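# Sort steel blanks into the tray using a magnet

## Task

The mat holds round blanks that all share one grey finish, yet some are made of steel and the rest of aluminium. Every steel blank has to finish inside the tray and every aluminium blank outside it. At the end the tray must be upright and all parts motionless, and the magnet, once switched off, must not be carrying any blank. Nothing may count on the robot to stay in place. Finish by releasing and moving the arm away.

## Robot and tools

Robot: one six-joint UR7e-type arm with a magnet gripper on its flange: a 48 mm round barrel ending in a flat, smooth face. The face point is the centre of that face; its z axis points out of the face. A wrist plate and a block with a cable stub stick out toward the tool's -y side and turn with it, reaching about 92 mm from the axis.

Frames: the scene frame is fixed to the table. Origin on the table top under the arm's base, z = 0 is the table top, +z up, the work area lies toward +x, and +y is to the left when looking from the base along +x. The base sits on a raised mount that may be tilted. Reported poses are always in the scene frame; commanded offsets are in the face point's own axes.

execute_actions(actions): actions is a list of chunks. Each chunk is a table of up to 15 rows, and each row plays for one 1/30 s step. A table with fewer rows repeats its final row for the rest. A row has 7 numbers, each in [-1, 1]: dx, dy, dz, rx, ry, rz, magnet. The first six are an offset, not a pose: they are measured from the face point's pose at the start of that chunk (not from the previous row), in the face point's axes, and 1.0 stands for 0.6 m or 180 degrees. rx, ry, rz together form one rotation vector. Magnet is absolute: above 0.01 is on, 0.01 or less is off, and it stays as last sent. Write every number literally; no expressions or repetition shortcuts. An empty list sends nothing and just reports the state. Large offsets may not complete within one chunk; send the remainder next.

move(target, speed, stop_force, blocking): target is one 7-number row laid out as above, an offset from the pose in the most recent result that reports one. The face point travels a straight path for 0.5 to 10 s; speed is 0.002 to 0.5 m/s (default 0.25), rotation up to twice that in rad/s. The path ignores obstacles. stop_force (9 to 40 N, not in the first 0.2 s) ends the path when the wrist sensor feels that much extra push along the travel direction, then backs off two steps; use it with slow speed when approaching a contact, and omit it when pulling away from a surface. Do not rely on it for moves that rotate. blocking=false returns after 0.5 s while the arm keeps going, cannot combine with stop_force, and blocks other motion calls until wait or stop shows the end. The result adds a move: line with the ending (done, off_target, moving, held, fault, contact) and limits (paced: the pose was clipped; held: a check blocked steps) plus distance to target.

wait(seconds): 0 to 10; lets time pass while the last command holds, ending early when a running move finishes. stop(): brakes a running move; the magnet keeps its state. zoom_image(camera, region): region [x0, y0, x1, y1] in that camera's pixels, at most 504 by 504. read_manual(section): only licence texts. finished_scene(scene): ends the current scene by its number; irreversible.

Cameras, each 672x504: cam_head_left, cam_head_right, cam_high, cam_low, cam_wrist, returned in that order after each execute_actions call. Calibrations are supplied and may be slightly off.

Result lines: end_effector_position (m) and end_effector_quat_wxyz give the measured face pose in the scene frame; velocity lines follow. Joint positions (rad, six joints base to tip), velocities and torques. Wrist force and torque are in the face point's axes, saturate near 50 N, carry an offset and noise, and may read "no reading" at first. magnet_out = 1 when the piston is fully forward, magnet_back = 1 when fully retracted. part_present = 1 when the magnet pulls on steel with a strong grip; it cannot tell a blank from a steel surface. "pose unreachable" means a clearance check altered or held back joint targets, naming the first affected action (counted from 0); "cause:" may explain. "joint sent to its limit" names a joint stopped at its range end. "Hand target" is the pose the drives aim for; "Off the commanded pose" compares the measured pose to the last row sent. Step readings list positions, with HELD for restrained steps.

Motion behaviour: commands are smoothed and lag about 0.17 s; each step's target is clipped to within 100 mm and 16 degrees of the current pose. Position wins over orientation if both can't be met.

Magnet: it only attracts steel or iron, so aluminium blanks stay put; that is how to tell them apart. Grip is strong only with the face flat on the part over its centre and fades within a millimetre, so touch down flat before lifting. Light steel can jump up from about 10 mm when the magnet is on. Only friction resists sideways sliding, so avoid tilting or fast moves while carrying. Off, a faint pull remains and very light steel can cling; check the blank really dropped.

Avoid: contact forces of 150 N or joint torques over the limits (141 N m for the first three joints, 26.3 N m for the wrists) cause a 10 s fault stop. The arm is stiff, so never aim past a firm surface at speed. Don't knock the tray over or anything off the table, and don't drop or slam parts. Loose items may occasionally get nudged. Holding loads heats motors: a warning at 70 °C, braking at 85 °C.

Each tool is called after "Request:" in YAML: its name, and indented under it one key for each argument.

## Session

Request:
execute_actions:
  actions: []

Scene clock: 0.00 s.
end_effector_position=(+0.5620, +0.0819, +0.2858) magnet_out=0 magnet_back=1 part_present=0 end_effector_quat_wxyz=(-0.626, +0.724, -0.131, -0.260) end_effector_velocity=(-0.000, -0.001, +0.001) end_effector_angular_velocity=(-0.000, -0.001, -0.000)
Joint positions: [-0.388 -0.389  1.091  0.182 -0.988 -1.77 ]
Joint velocities: [-0.001 -0.    -0.    -0.    -0.     0.   ]
Joint torques (N m, as the arm reports them, + toward a larger angle): no reading
Wrist force (N, on the end effector, along its own x y z axes, offset not removed): no reading
Wrist torque (N m, same axes, about the end effector's origin, offset not removed): no reading
Hand target: +0.562, +0.082, +0.286; -0.626, +0.724, -0.131, -0.260

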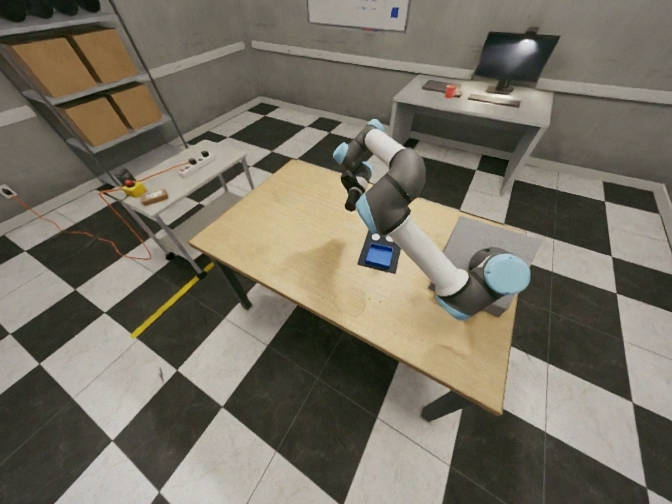

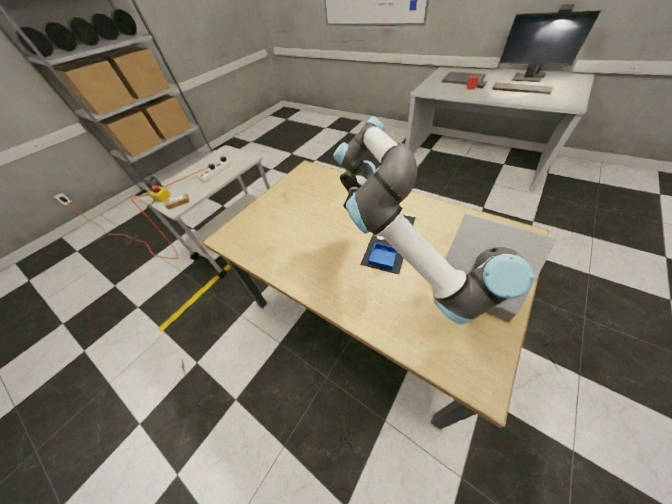

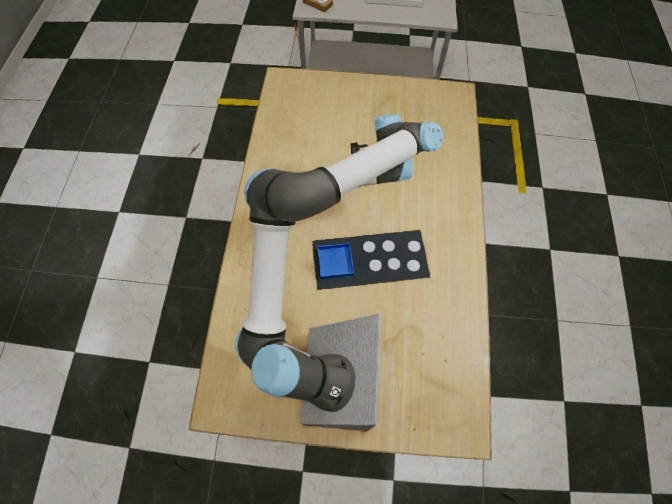

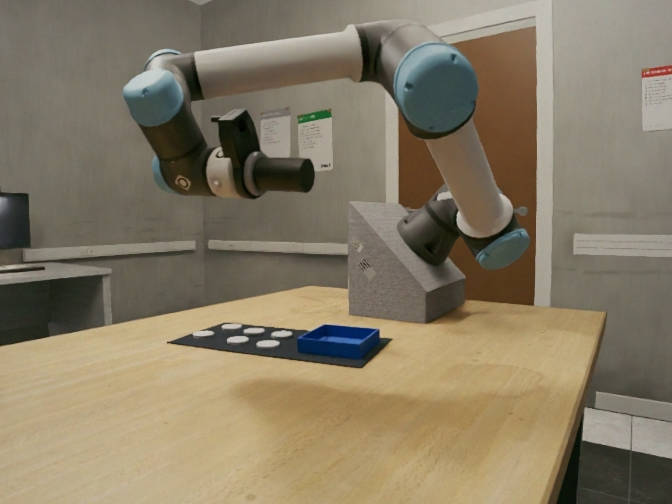

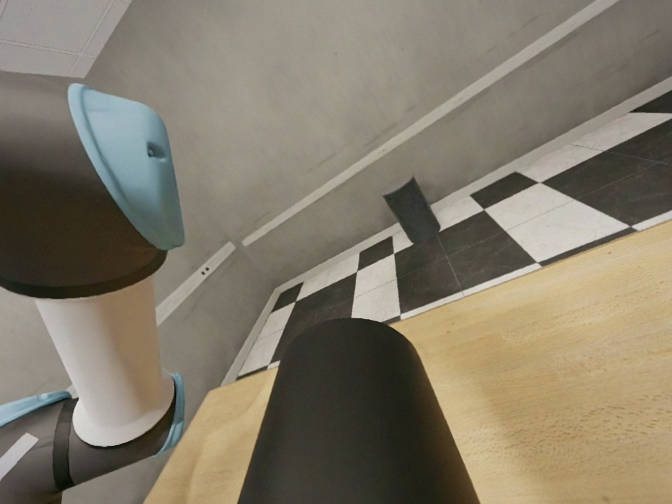

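Request:
zoom_image:
  camera: "cam_high"
  region: [300, 220, 440, 300]

Request:
zoom_image:
  camera: "cam_low"
  region: [160, 310, 400, 380]

Region (300, 220, 440, 300) of cam_high's 672x504 image, scaled by 3.600, with more detail than that image has; it fills the top 288 rows of this view, and the rest is white.

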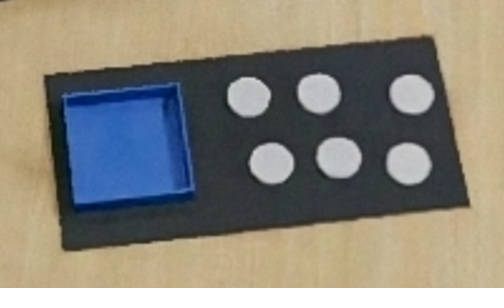

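Region (160, 310, 400, 380) of cam_low's 672x504 image, scaled by 2.100, with more detail than that image has; it fills the top 147 rows of this view, and the rest is white.

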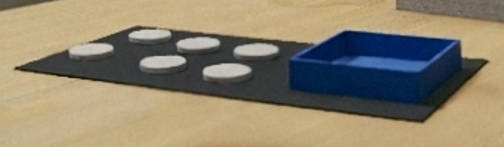

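Request:
move:
  target: [-0.2505,0.2891,-0.5652,-0.4397,0.1826,-0.092,0]
  speed: 0.3

Scene clock: 30.10 s.
end_effector_position=(+0.4197, -0.2998, +0.2496) magnet_out=0 magnet_back=1 part_present=0 end_effector_quat_wxyz=(-0.000, +1.000, +0.001, -0.001) end_effector_velocity=(-0.000, -0.002, -0.001) end_effector_angular_velocity=(-0.009, -0.003, +0.003)
Joint positions: [-0.896 -0.606  1.785 -2.028 -1.189 -1.146]
Joint velocities: [-0.001  0.002  0.004 -0.015 -0.001  0.   ]
Joint torques (N m, as the arm reports them, + toward a larger angle): [-35.5  -19.81 -16.22  -5.2   -1.61   2.33]
Wrist force (N, on the end effector, along its own x y z axes, offset not removed): [-0.7 0.6 -1.5]
Wrist torque (N m, same axes, about the end effector's origin, offset not removed): [0.09 0.04 0.08]
Hand target: +0.420, -0.300, +0.250; +0.000, +1.000, +0.001, -0.001
Off the commanded pose: 0.001 m, 0 deg.
move: done
camera_calibration (this result's frames):
cam_wrist: T_world_to_cam=[[0.999041, -0.0392445, -0.0194217, -0.415929], [-0.0309144, -0.946276, 0.321878, -0.309398], [-0.0310103, -0.320969, -0.946582, 0.241577], [0, 0, 0, 1]] pos_world=[0.413457, -0.23156, 0.320182]

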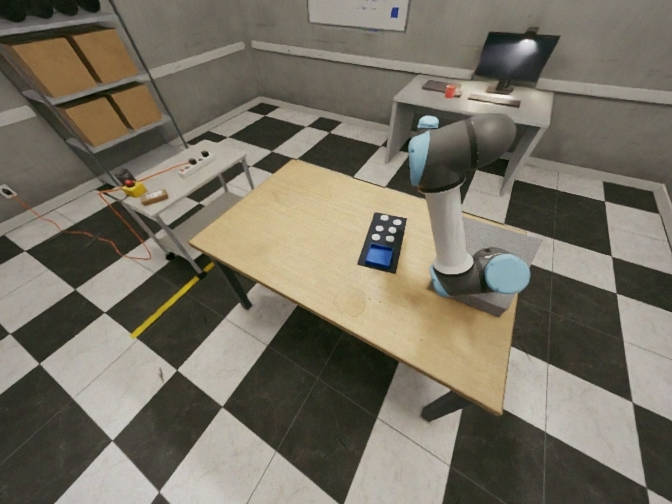

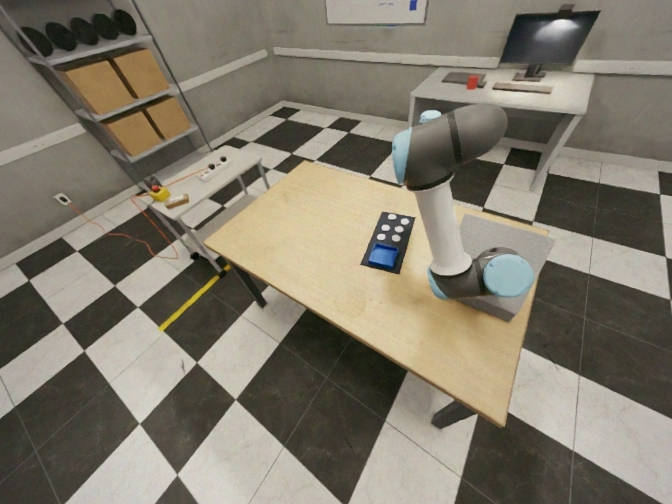

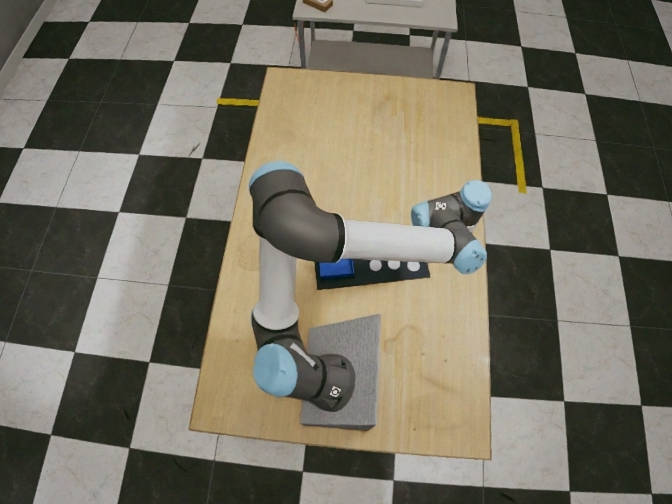

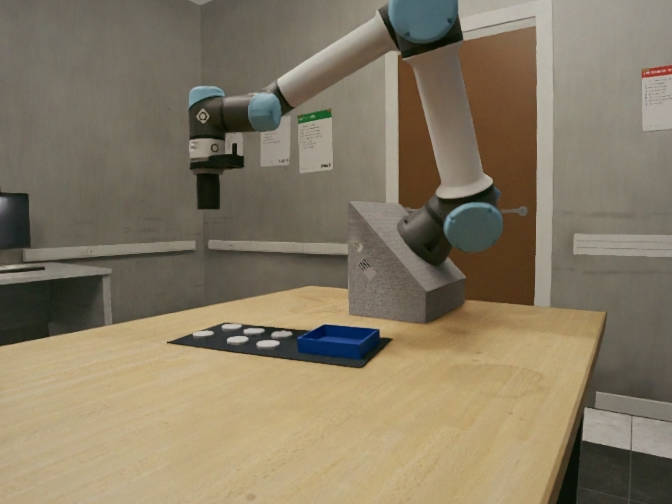

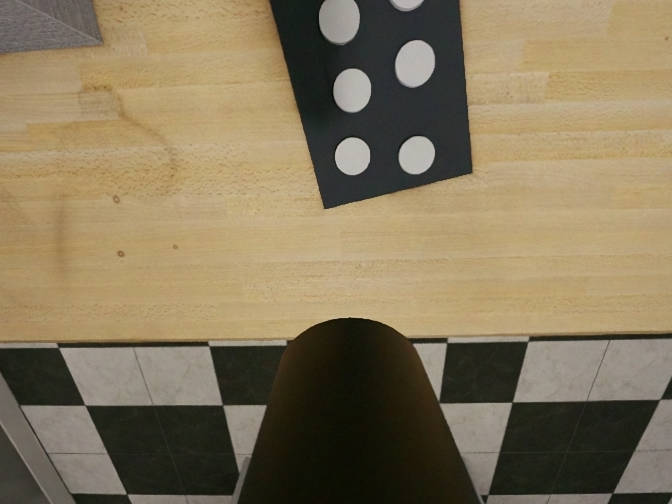

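Request:
move:
  target: [0.0083,-0.125,0.2993,0,0,0,0]
  speed: 0.3

Scene clock: 37.97 s.
end_effector_position=(+0.4243, -0.2248, +0.0704) magnet_out=0 magnet_back=1 part_present=0 end_effector_quat_wxyz=(-0.000, +1.000, +0.000, -0.001) end_effector_velocity=(+0.001, +0.000, -0.002) end_effector_angular_velocity=(-0.001, -0.003, -0.001)
Joint positions: [-0.672 -0.474  2.03  -2.489 -1.048 -0.953]
Joint velocities: [ 0.004  0.004  0.    -0.009  0.004  0.006]
Joint torques (N m, as the arm reports them, + toward a larger angle): [-23.56 -19.51  -8.01  -5.12   1.78   1.95]
Wrist force (N, on the end effector, along its own x y z axes, offset not removed): [3.2 -1.3 -0.2]
Wrist torque (N m, same axes, about the end effector's origin, offset not removed): [-0.06 -0.36 0.03]
Hand target: +0.424, -0.225, +0.070; -0.000, +1.000, +0.000, -0.001
Off the commanded pose: 0.000 m, 0 deg.
move: done
camera_calibration (this result's frames):
cam_wrist: T_world_to_cam=[[0.999034, -0.0393197, -0.0195978, -0.421068], [-0.0309267, -0.946252, 0.321948, -0.180605], [-0.0312034, -0.321031, -0.946554, 0.0963057], [0, 0, 0, 1]] pos_world=[0.418081, -0.156537, 0.141052]

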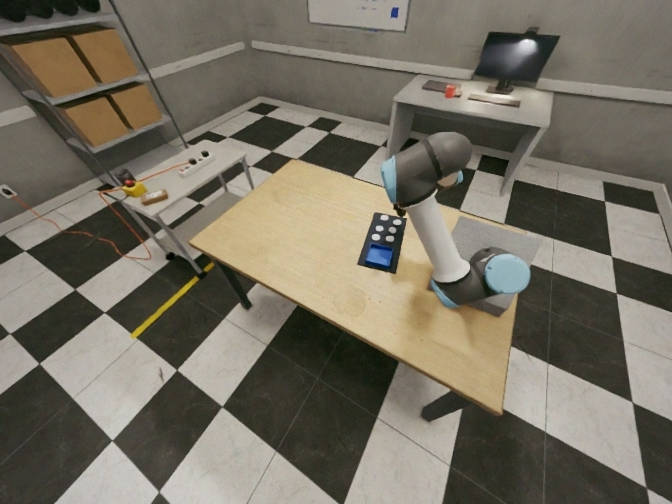

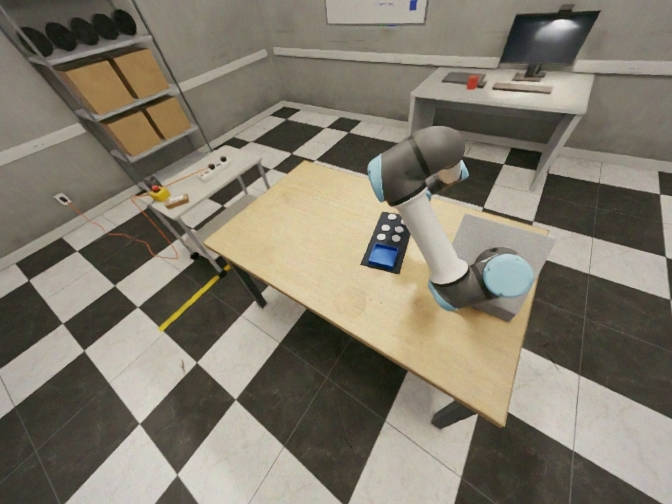

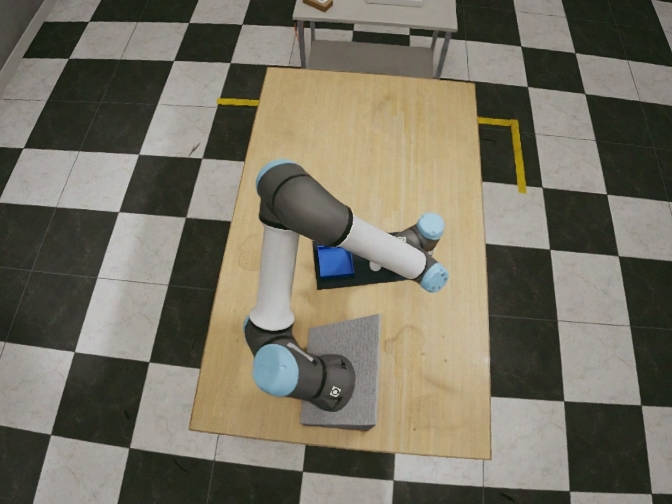

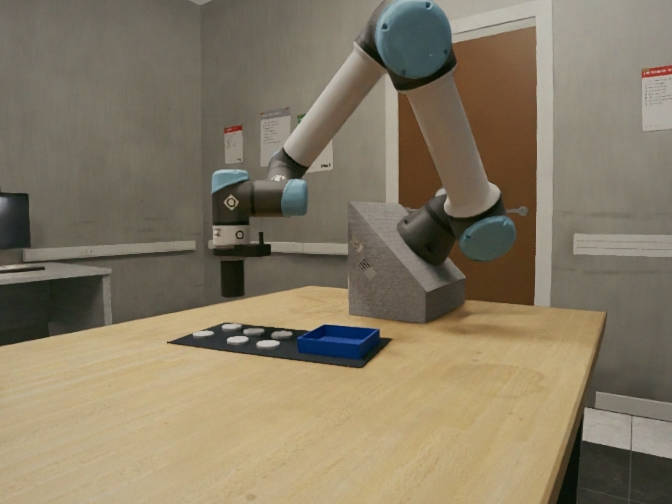

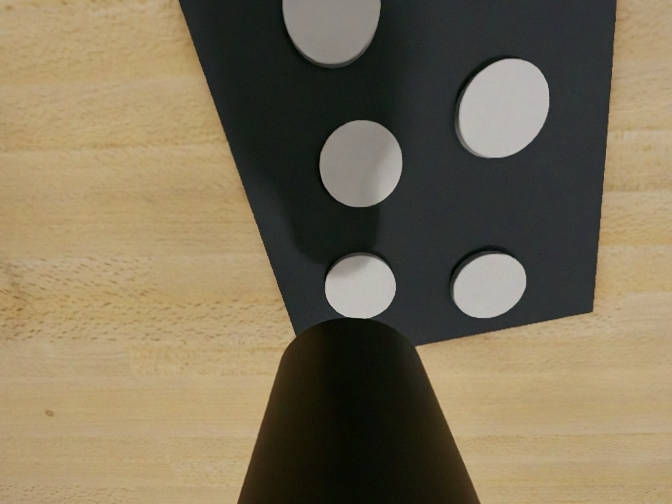

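Request:
move:
  target: [0.0103,-0.0055,0.0907,0,0,0,0]
  speed: 0.15

Request:
move:
  target: [0,0,0.025,0,0,0,0]
  speed: 0.004
  stop_force: 10

Scene clock: 47.13 s.
end_effector_position=(+0.4303, -0.2215, +0.0163) magnet_out=0 magnet_back=1 part_present=0 end_effector_quat_wxyz=(-0.000, +1.000, +0.000, -0.001) end_effector_velocity=(+0.001, -0.000, -0.002) end_effector_angular_velocity=(-0.000, -0.001, +0.000)
Joint positions: [-0.597 -0.372  2.015 -2.612 -1.005 -0.882]
Joint velocities: [ 0.004  0.005 -0.002 -0.005  0.002  0.004]
Joint torques (N m, as the arm reports them, + toward a larger angle): [-22.62 -21.6  -20.66  -5.16   2.23   2.36]
Wrist force (N, on the end effector, along its own x y z axes, offset not removed): [-2.4 -0.4 -3.8]
Wrist torque (N m, same axes, about the end effector's origin, offset not removed): [-0.13 0.20 0.15]
Hand target: +0.430, -0.222, +0.016; -0.000, +1.000, +0.000, -0.001
Off the commanded pose: 0.000 m, 0 deg.
move: done
camera_calibration (this result's frames):
cam_wrist: T_world_to_cam=[[0.999033, -0.0393381, -0.019632, -0.428007], [-0.0309315, -0.946235, 0.321999, -0.15985], [-0.0312433, -0.32108, -0.946536, 0.0463255], [0, 0, 0, 1]] pos_world=[0.424096, -0.153218, 0.0869176]

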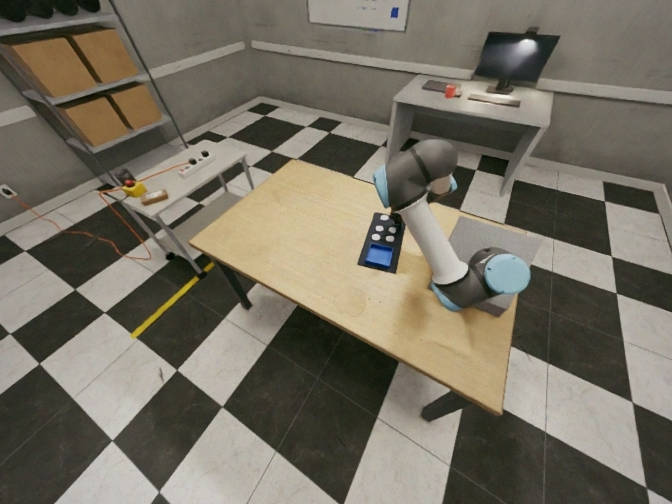

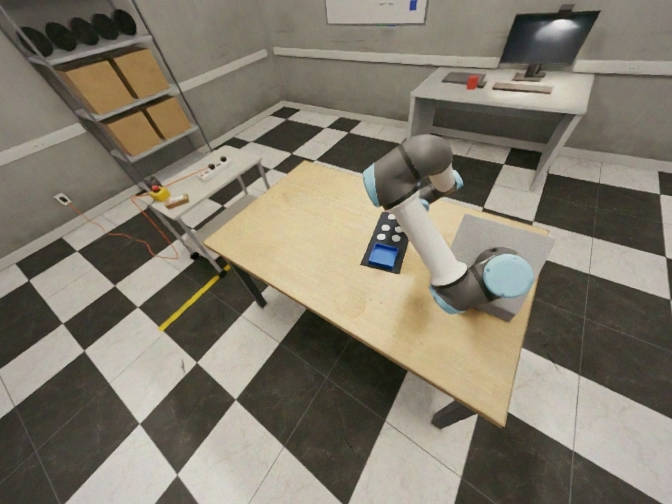

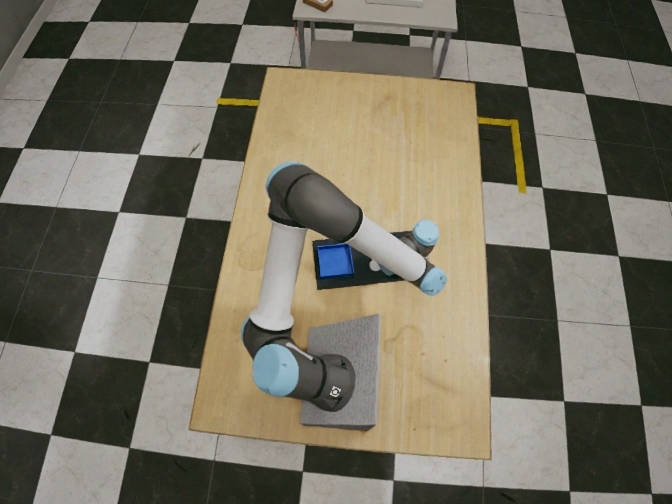

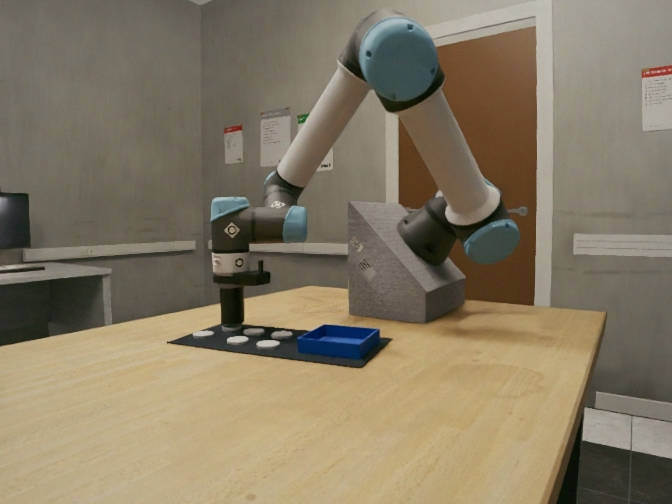

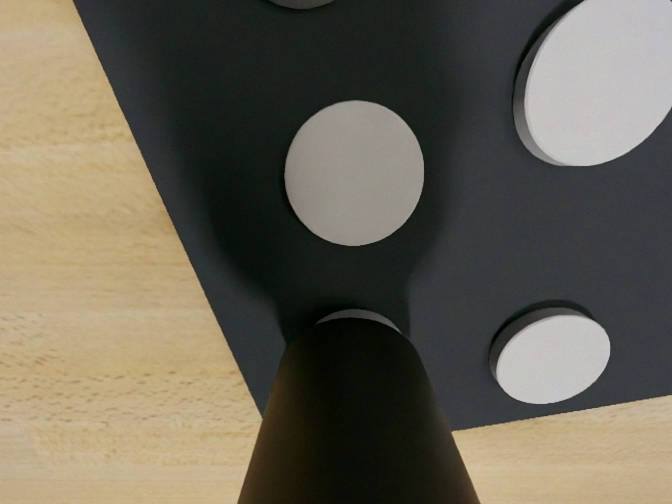

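Scene clock: 49.67 s.
end_effector_position=(+0.4304, -0.2215, +0.0077) magnet_out=0 magnet_back=1 part_present=0 end_effector_quat_wxyz=(-0.000, +1.000, +0.000, -0.001) end_effector_velocity=(-0.000, +0.001, +0.001) end_effector_angular_velocity=(+0.002, +0.002, +0.002)
Joint positions: [-0.587 -0.355  2.012 -2.632 -0.999 -0.872]
Joint velocities: [-0.001 -0.003  0.     0.006 -0.    -0.004]
Joint torques (N m, as the arm reports them, + toward a larger angle): [-29.57 -35.11  -1.35   2.6    0.41  -1.79]
Wrist force (N, on the end effector, along its own x y z axes, offset not removed): [-4.2 0.7 -33.2]
Wrist torque (N m, same axes, about the end effector's origin, offset not removed): [0.08 0.16 0.24]
Hand target: +0.430, -0.222, +0.008; -0.000, +1.000, +0.000, -0.001
Off the commanded pose: 0.006 m, 0 deg.
move: contact
camera_calibration (this result's frames):
cam_wrist: T_world_to_cam=[[0.999037, -0.0393319, -0.0194445, -0.428242], [-0.0309836, -0.94621, 0.322067, -0.157092], [-0.031066, -0.321154, -0.946517, 0.038091], [0, 0, 0, 1]] pos_world=[0.424146, -0.153252, 0.0783209]

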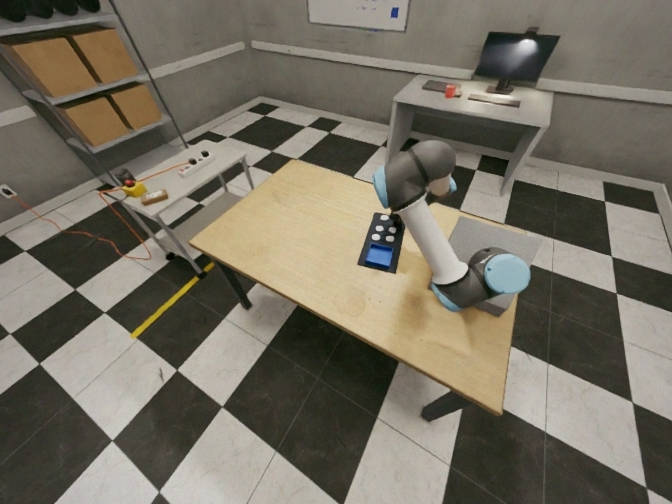

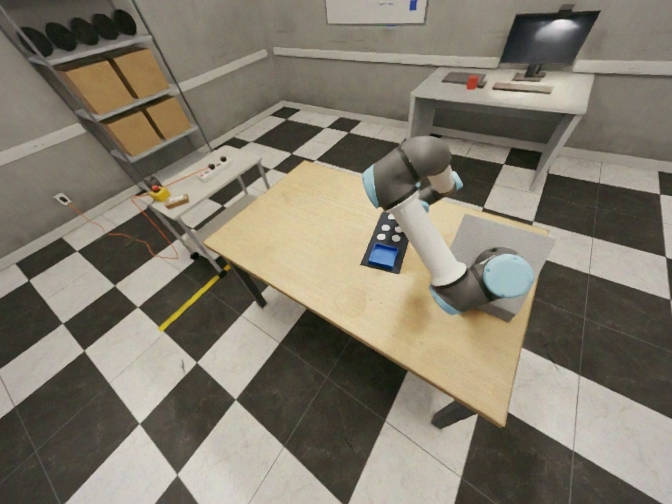

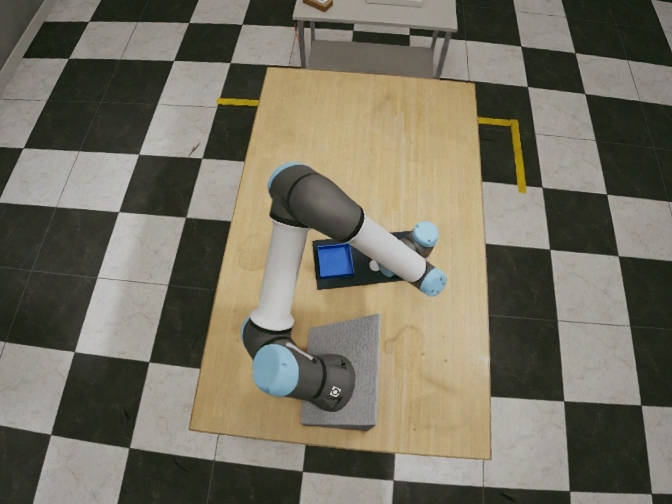

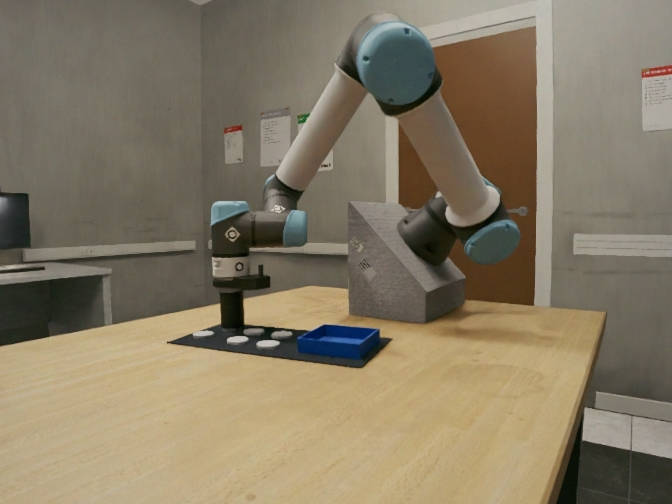

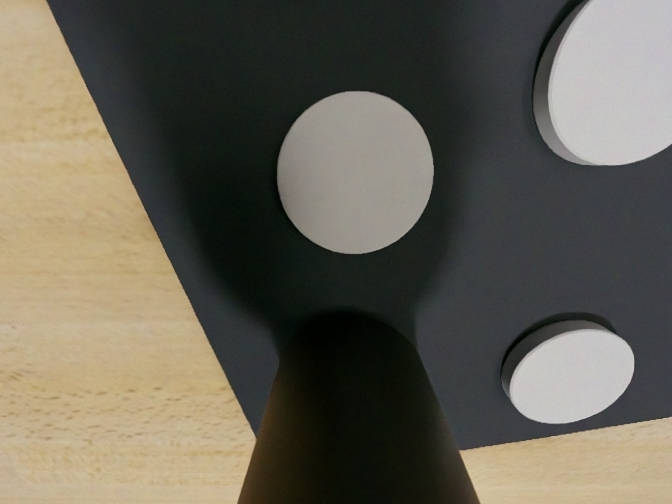

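Top at z≈0.008. Magnet on, with a slight lift.

Request:
execute_actions:
  actions:
    - [[0,0,-0.001,0,0,0,1],[0,0,-0.001,0,0,0,1],[0,0,-0.001,0,0,0,1],[0,0,-0.001,0,0,0,1],[0,0,-0.001,0,0,0,1],[0,0,-0.002,0,0,0,1],[0,0,-0.004,0,0,0,1],[0,0,-0.006,0,0,0,1],[0,0,-0.008,0,0,0,1],[0,0,-0.01,0,0,0,1]]

Scene clock: 52.03 s.
end_effector_position=(+0.4304, -0.2215, +0.0126) magnet_out=1 magnet_back=0 part_present=0 end_effector_quat_wxyz=(-0.000, +1.000, +0.000, -0.001) end_effector_velocity=(-0.001, -0.000, +0.009) end_effector_angular_velocity=(+0.001, +0.001, -0.002)
Joint positions: [-0.593 -0.365  2.013 -2.621 -1.002 -0.878]
Joint velocities: [-0.012 -0.019  0.004  0.023 -0.007 -0.011]
Joint torques (N m, as the arm reports them, + toward a larger angle): [-36.73 -47.51  -8.76   0.    -1.51  -1.45]
Wrist force (N, on the end effector, along its own x y z axes, offset not removed): [-0.3 2.6 -1.4]
Wrist torque (N m, same axes, about the end effector's origin, offset not removed): [0.42 -0.02 0.15]
Hand target: +0.430, -0.222, +0.014; -0.000, +1.000, +0.000, -0.001
Off the commanded pose: 0.001 m, 0 deg.
Step readings (end_effector_position):
0: (+0.4303, -0.2215, +0.0079)
1: (+0.4303, -0.2215, +0.0079)
2: (+0.4303, -0.2215, +0.0080)
4: (+0.4303, -0.2215, +0.0081)
8: (+0.4304, -0.2215, +0.0086)
15: end_effector_position above
camera_calibration (this result's frames):
cam_wrist: T_world_to_cam=[[0.999038, -0.0393328, -0.0193949, -0.428169], [-0.0309992, -0.946196, 0.322104, -0.158671], [-0.0310206, -0.321193, -0.946505, 0.0427002], [0, 0, 0, 1]] pos_world=[0.424163, -0.15326, 0.0832203]

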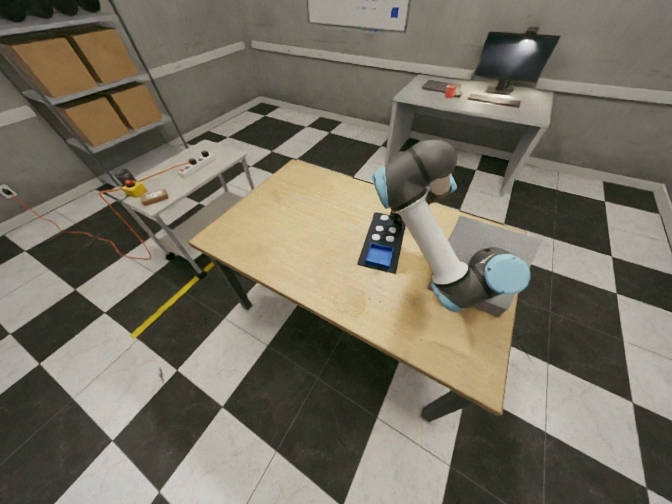

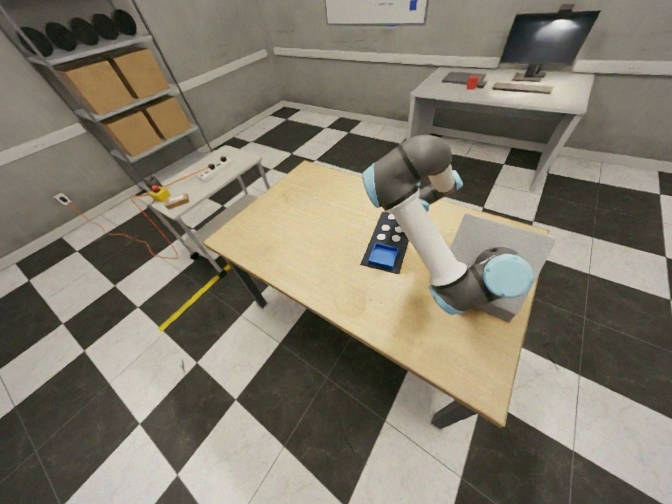

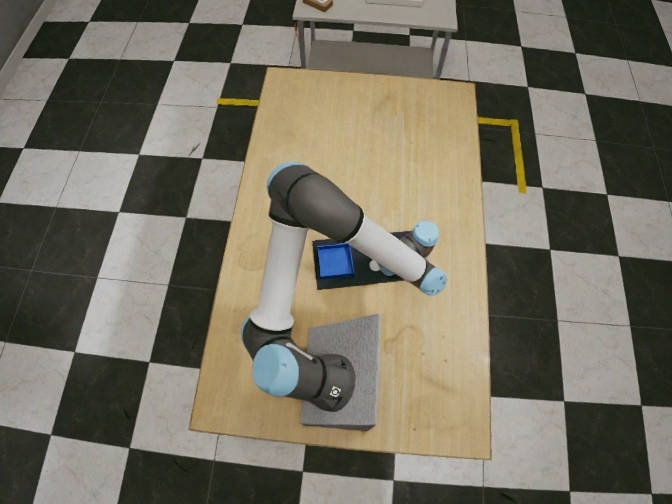

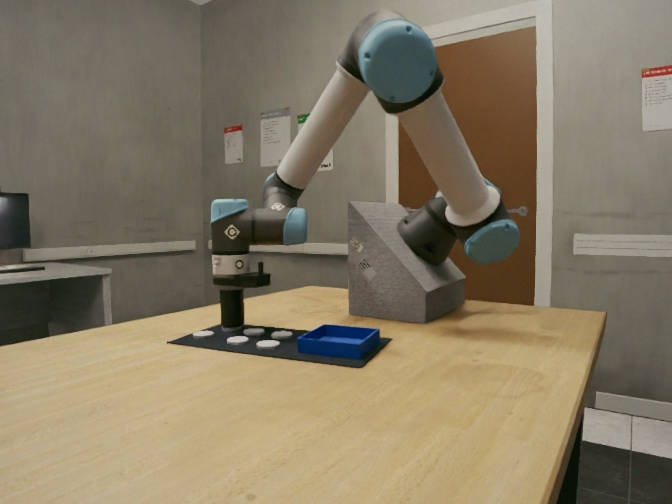

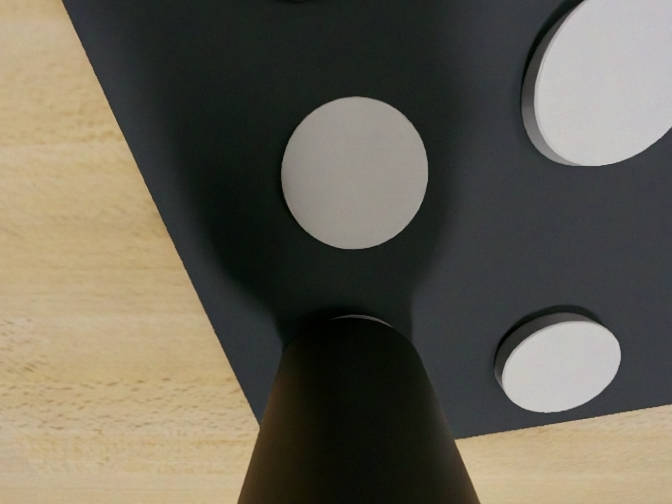

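Request:
move:
  target: [0.1227,0,0.001,0,0,0,0]
  speed: 0.15

Request:
execute_actions:
  actions:
    - [[0,0,0.002,0,0,0,0],[0,0,0.004,0,0,0,0],[0,0,0.004,0,0,0,0],[0,0,0.004,0,0,0,0],[0,0,0.004,0,0,0,0],[0,0,0.004,0,0,0,1]]

Scene clock: 55.47 s.
end_effector_position=(+0.5037, -0.2217, +0.0120) magnet_out=0 magnet_back=1 part_present=0 end_effector_quat_wxyz=(+0.000, +1.000, +0.000, -0.001) end_effector_velocity=(+0.003, -0.001, +0.000) end_effector_angular_velocity=(-0.001, +0.000, +0.000)
Joint positions: [-0.5   -0.348  1.831 -2.508 -0.952 -0.783]
Joint velocities: [ 0.002  0.002 -0.009  0.005  0.001  0.003]
Joint torques (N m, as the arm reports them, + toward a larger angle): [-30.11 -23.1  -19.97   0.23   1.67   2.04]
Wrist force (N, on the end effector, along its own x y z axes, offset not removed): [-1.4 -1.7 -1.5]
Wrist torque (N m, same axes, about the end effector's origin, offset not removed): [-0.06 0.20 0.08]
Hand target: +0.504, -0.222, +0.012; +0.000, +1.000, +0.000, -0.001
Off the commanded pose: 0.000 m, 0 deg.
move: done
camera_calibration (this result's frames):
cam_wrist: T_world_to_cam=[[0.99904, -0.0393568, -0.0192628, -0.501396], [-0.031058, -0.946129, 0.322298, -0.156254], [-0.0309097, -0.32139, -0.946442, 0.0442035], [0, 0, 0, 1]] pos_world=[0.497428, -0.153363, 0.0825382]

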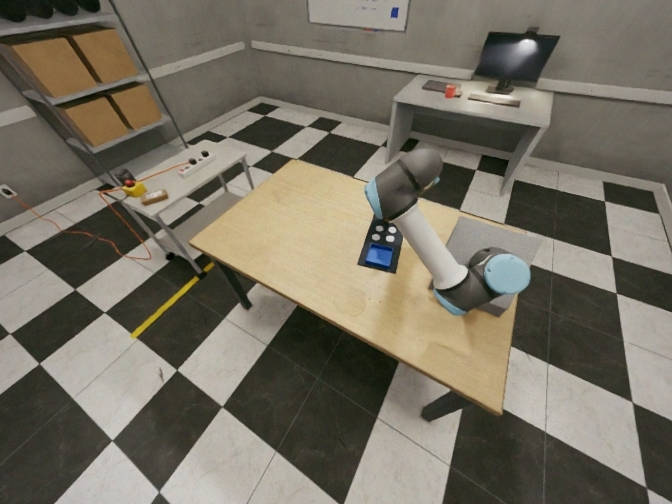

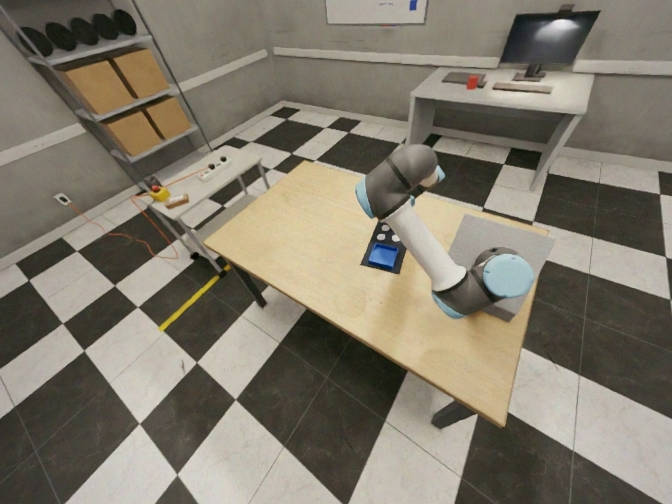

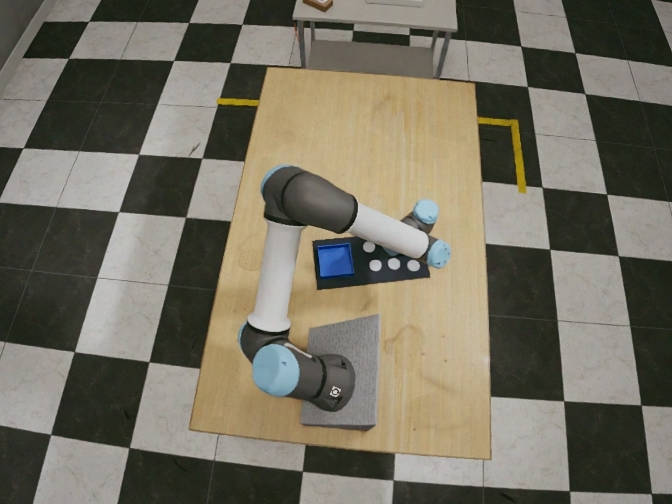

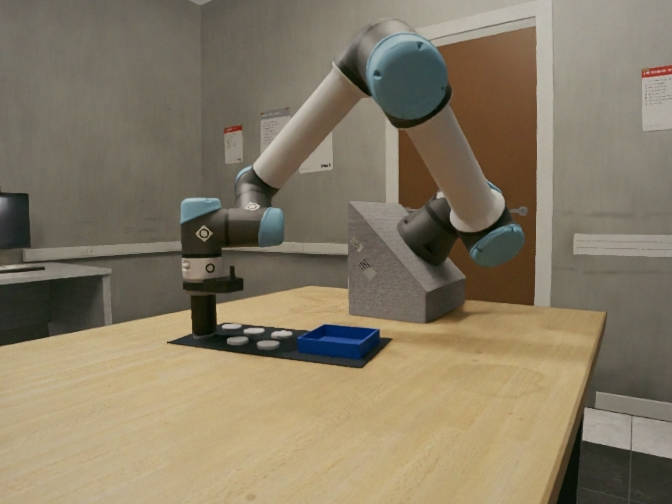

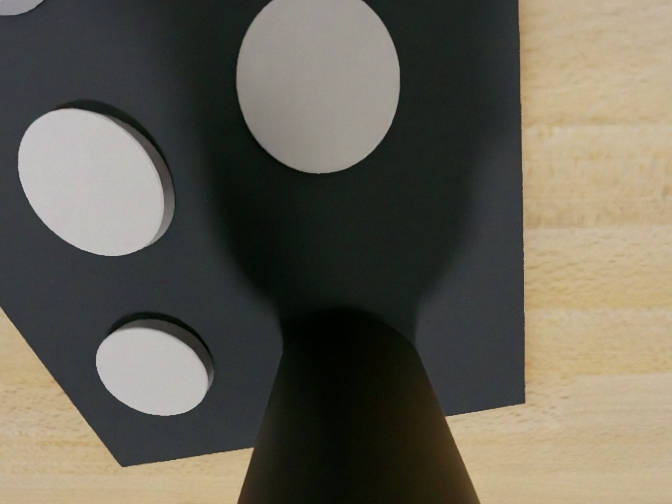

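Scene clock: 55.97 s.
end_effector_position=(+0.5037, -0.2217, +0.0096) magnet_out=1 magnet_back=0 part_present=1 end_effector_quat_wxyz=(+0.000, +1.000, +0.000, -0.001) end_effector_velocity=(+0.000, +0.000, -0.001) end_effector_angular_velocity=(+0.002, -0.001, -0.000)
Joint positions: [-0.497 -0.344  1.831 -2.513 -0.95  -0.78 ]
Joint velocities: [ 0.001  0.001  0.    -0.001  0.002  0.001]
Joint torques (N m, as the arm reports them, + toward a larger angle): [-29.45 -26.09 -20.08  -5.07   1.82   2.04]
Wrist force (N, on the end effector, along its own x y z axes, offset not removed): [-1.2 1.3 1.5]
Wrist torque (N m, same axes, about the end effector's origin, offset not removed): [0.17 0.06 0.13]
Hand target: +0.504, -0.222, +0.010; +0.000, +1.000, +0.000, -0.001
Off the commanded pose: 0.000 m, 0 deg.
Step readings (end_effector_position):
0: (+0.5037, -0.2217, +0.0120)
1: (+0.5038, -0.2217, +0.0119)
2: (+0.5038, -0.2217, +0.0118)
4: (+0.5037, -0.2216, +0.0110)
8: (+0.5037, -0.2217, +0.0100)
15: end_effector_position above
camera_calibration (this result's frames):
cam_wrist: T_world_to_cam=[[0.999039, -0.0393569, -0.0192672, -0.50144], [-0.0310567, -0.946129, 0.322298, -0.155503], [-0.0309139, -0.32139, -0.946442, 0.0419977], [0, 0, 0, 1]] pos_world=[0.497427, -0.153364, 0.0802054]

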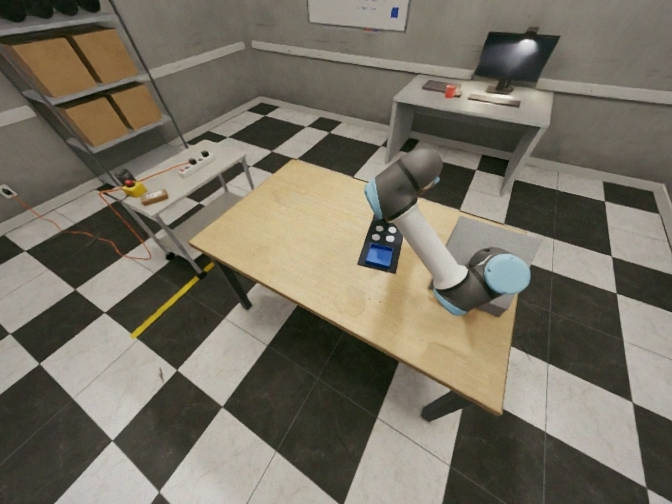

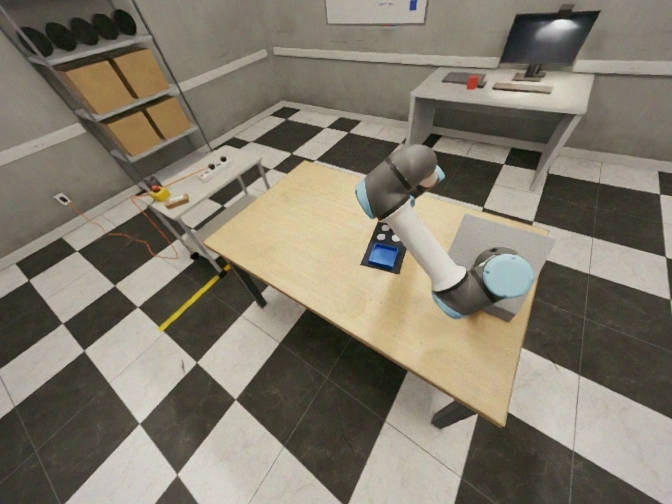

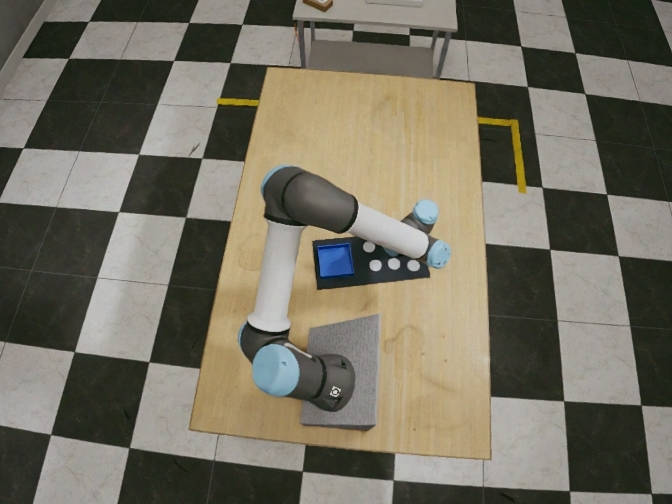

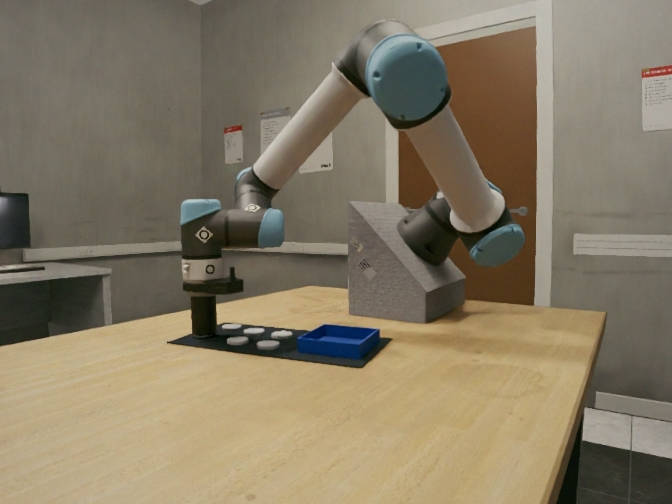

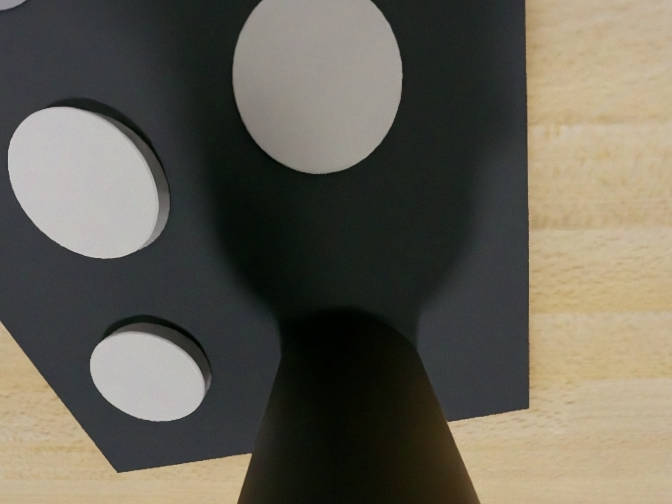

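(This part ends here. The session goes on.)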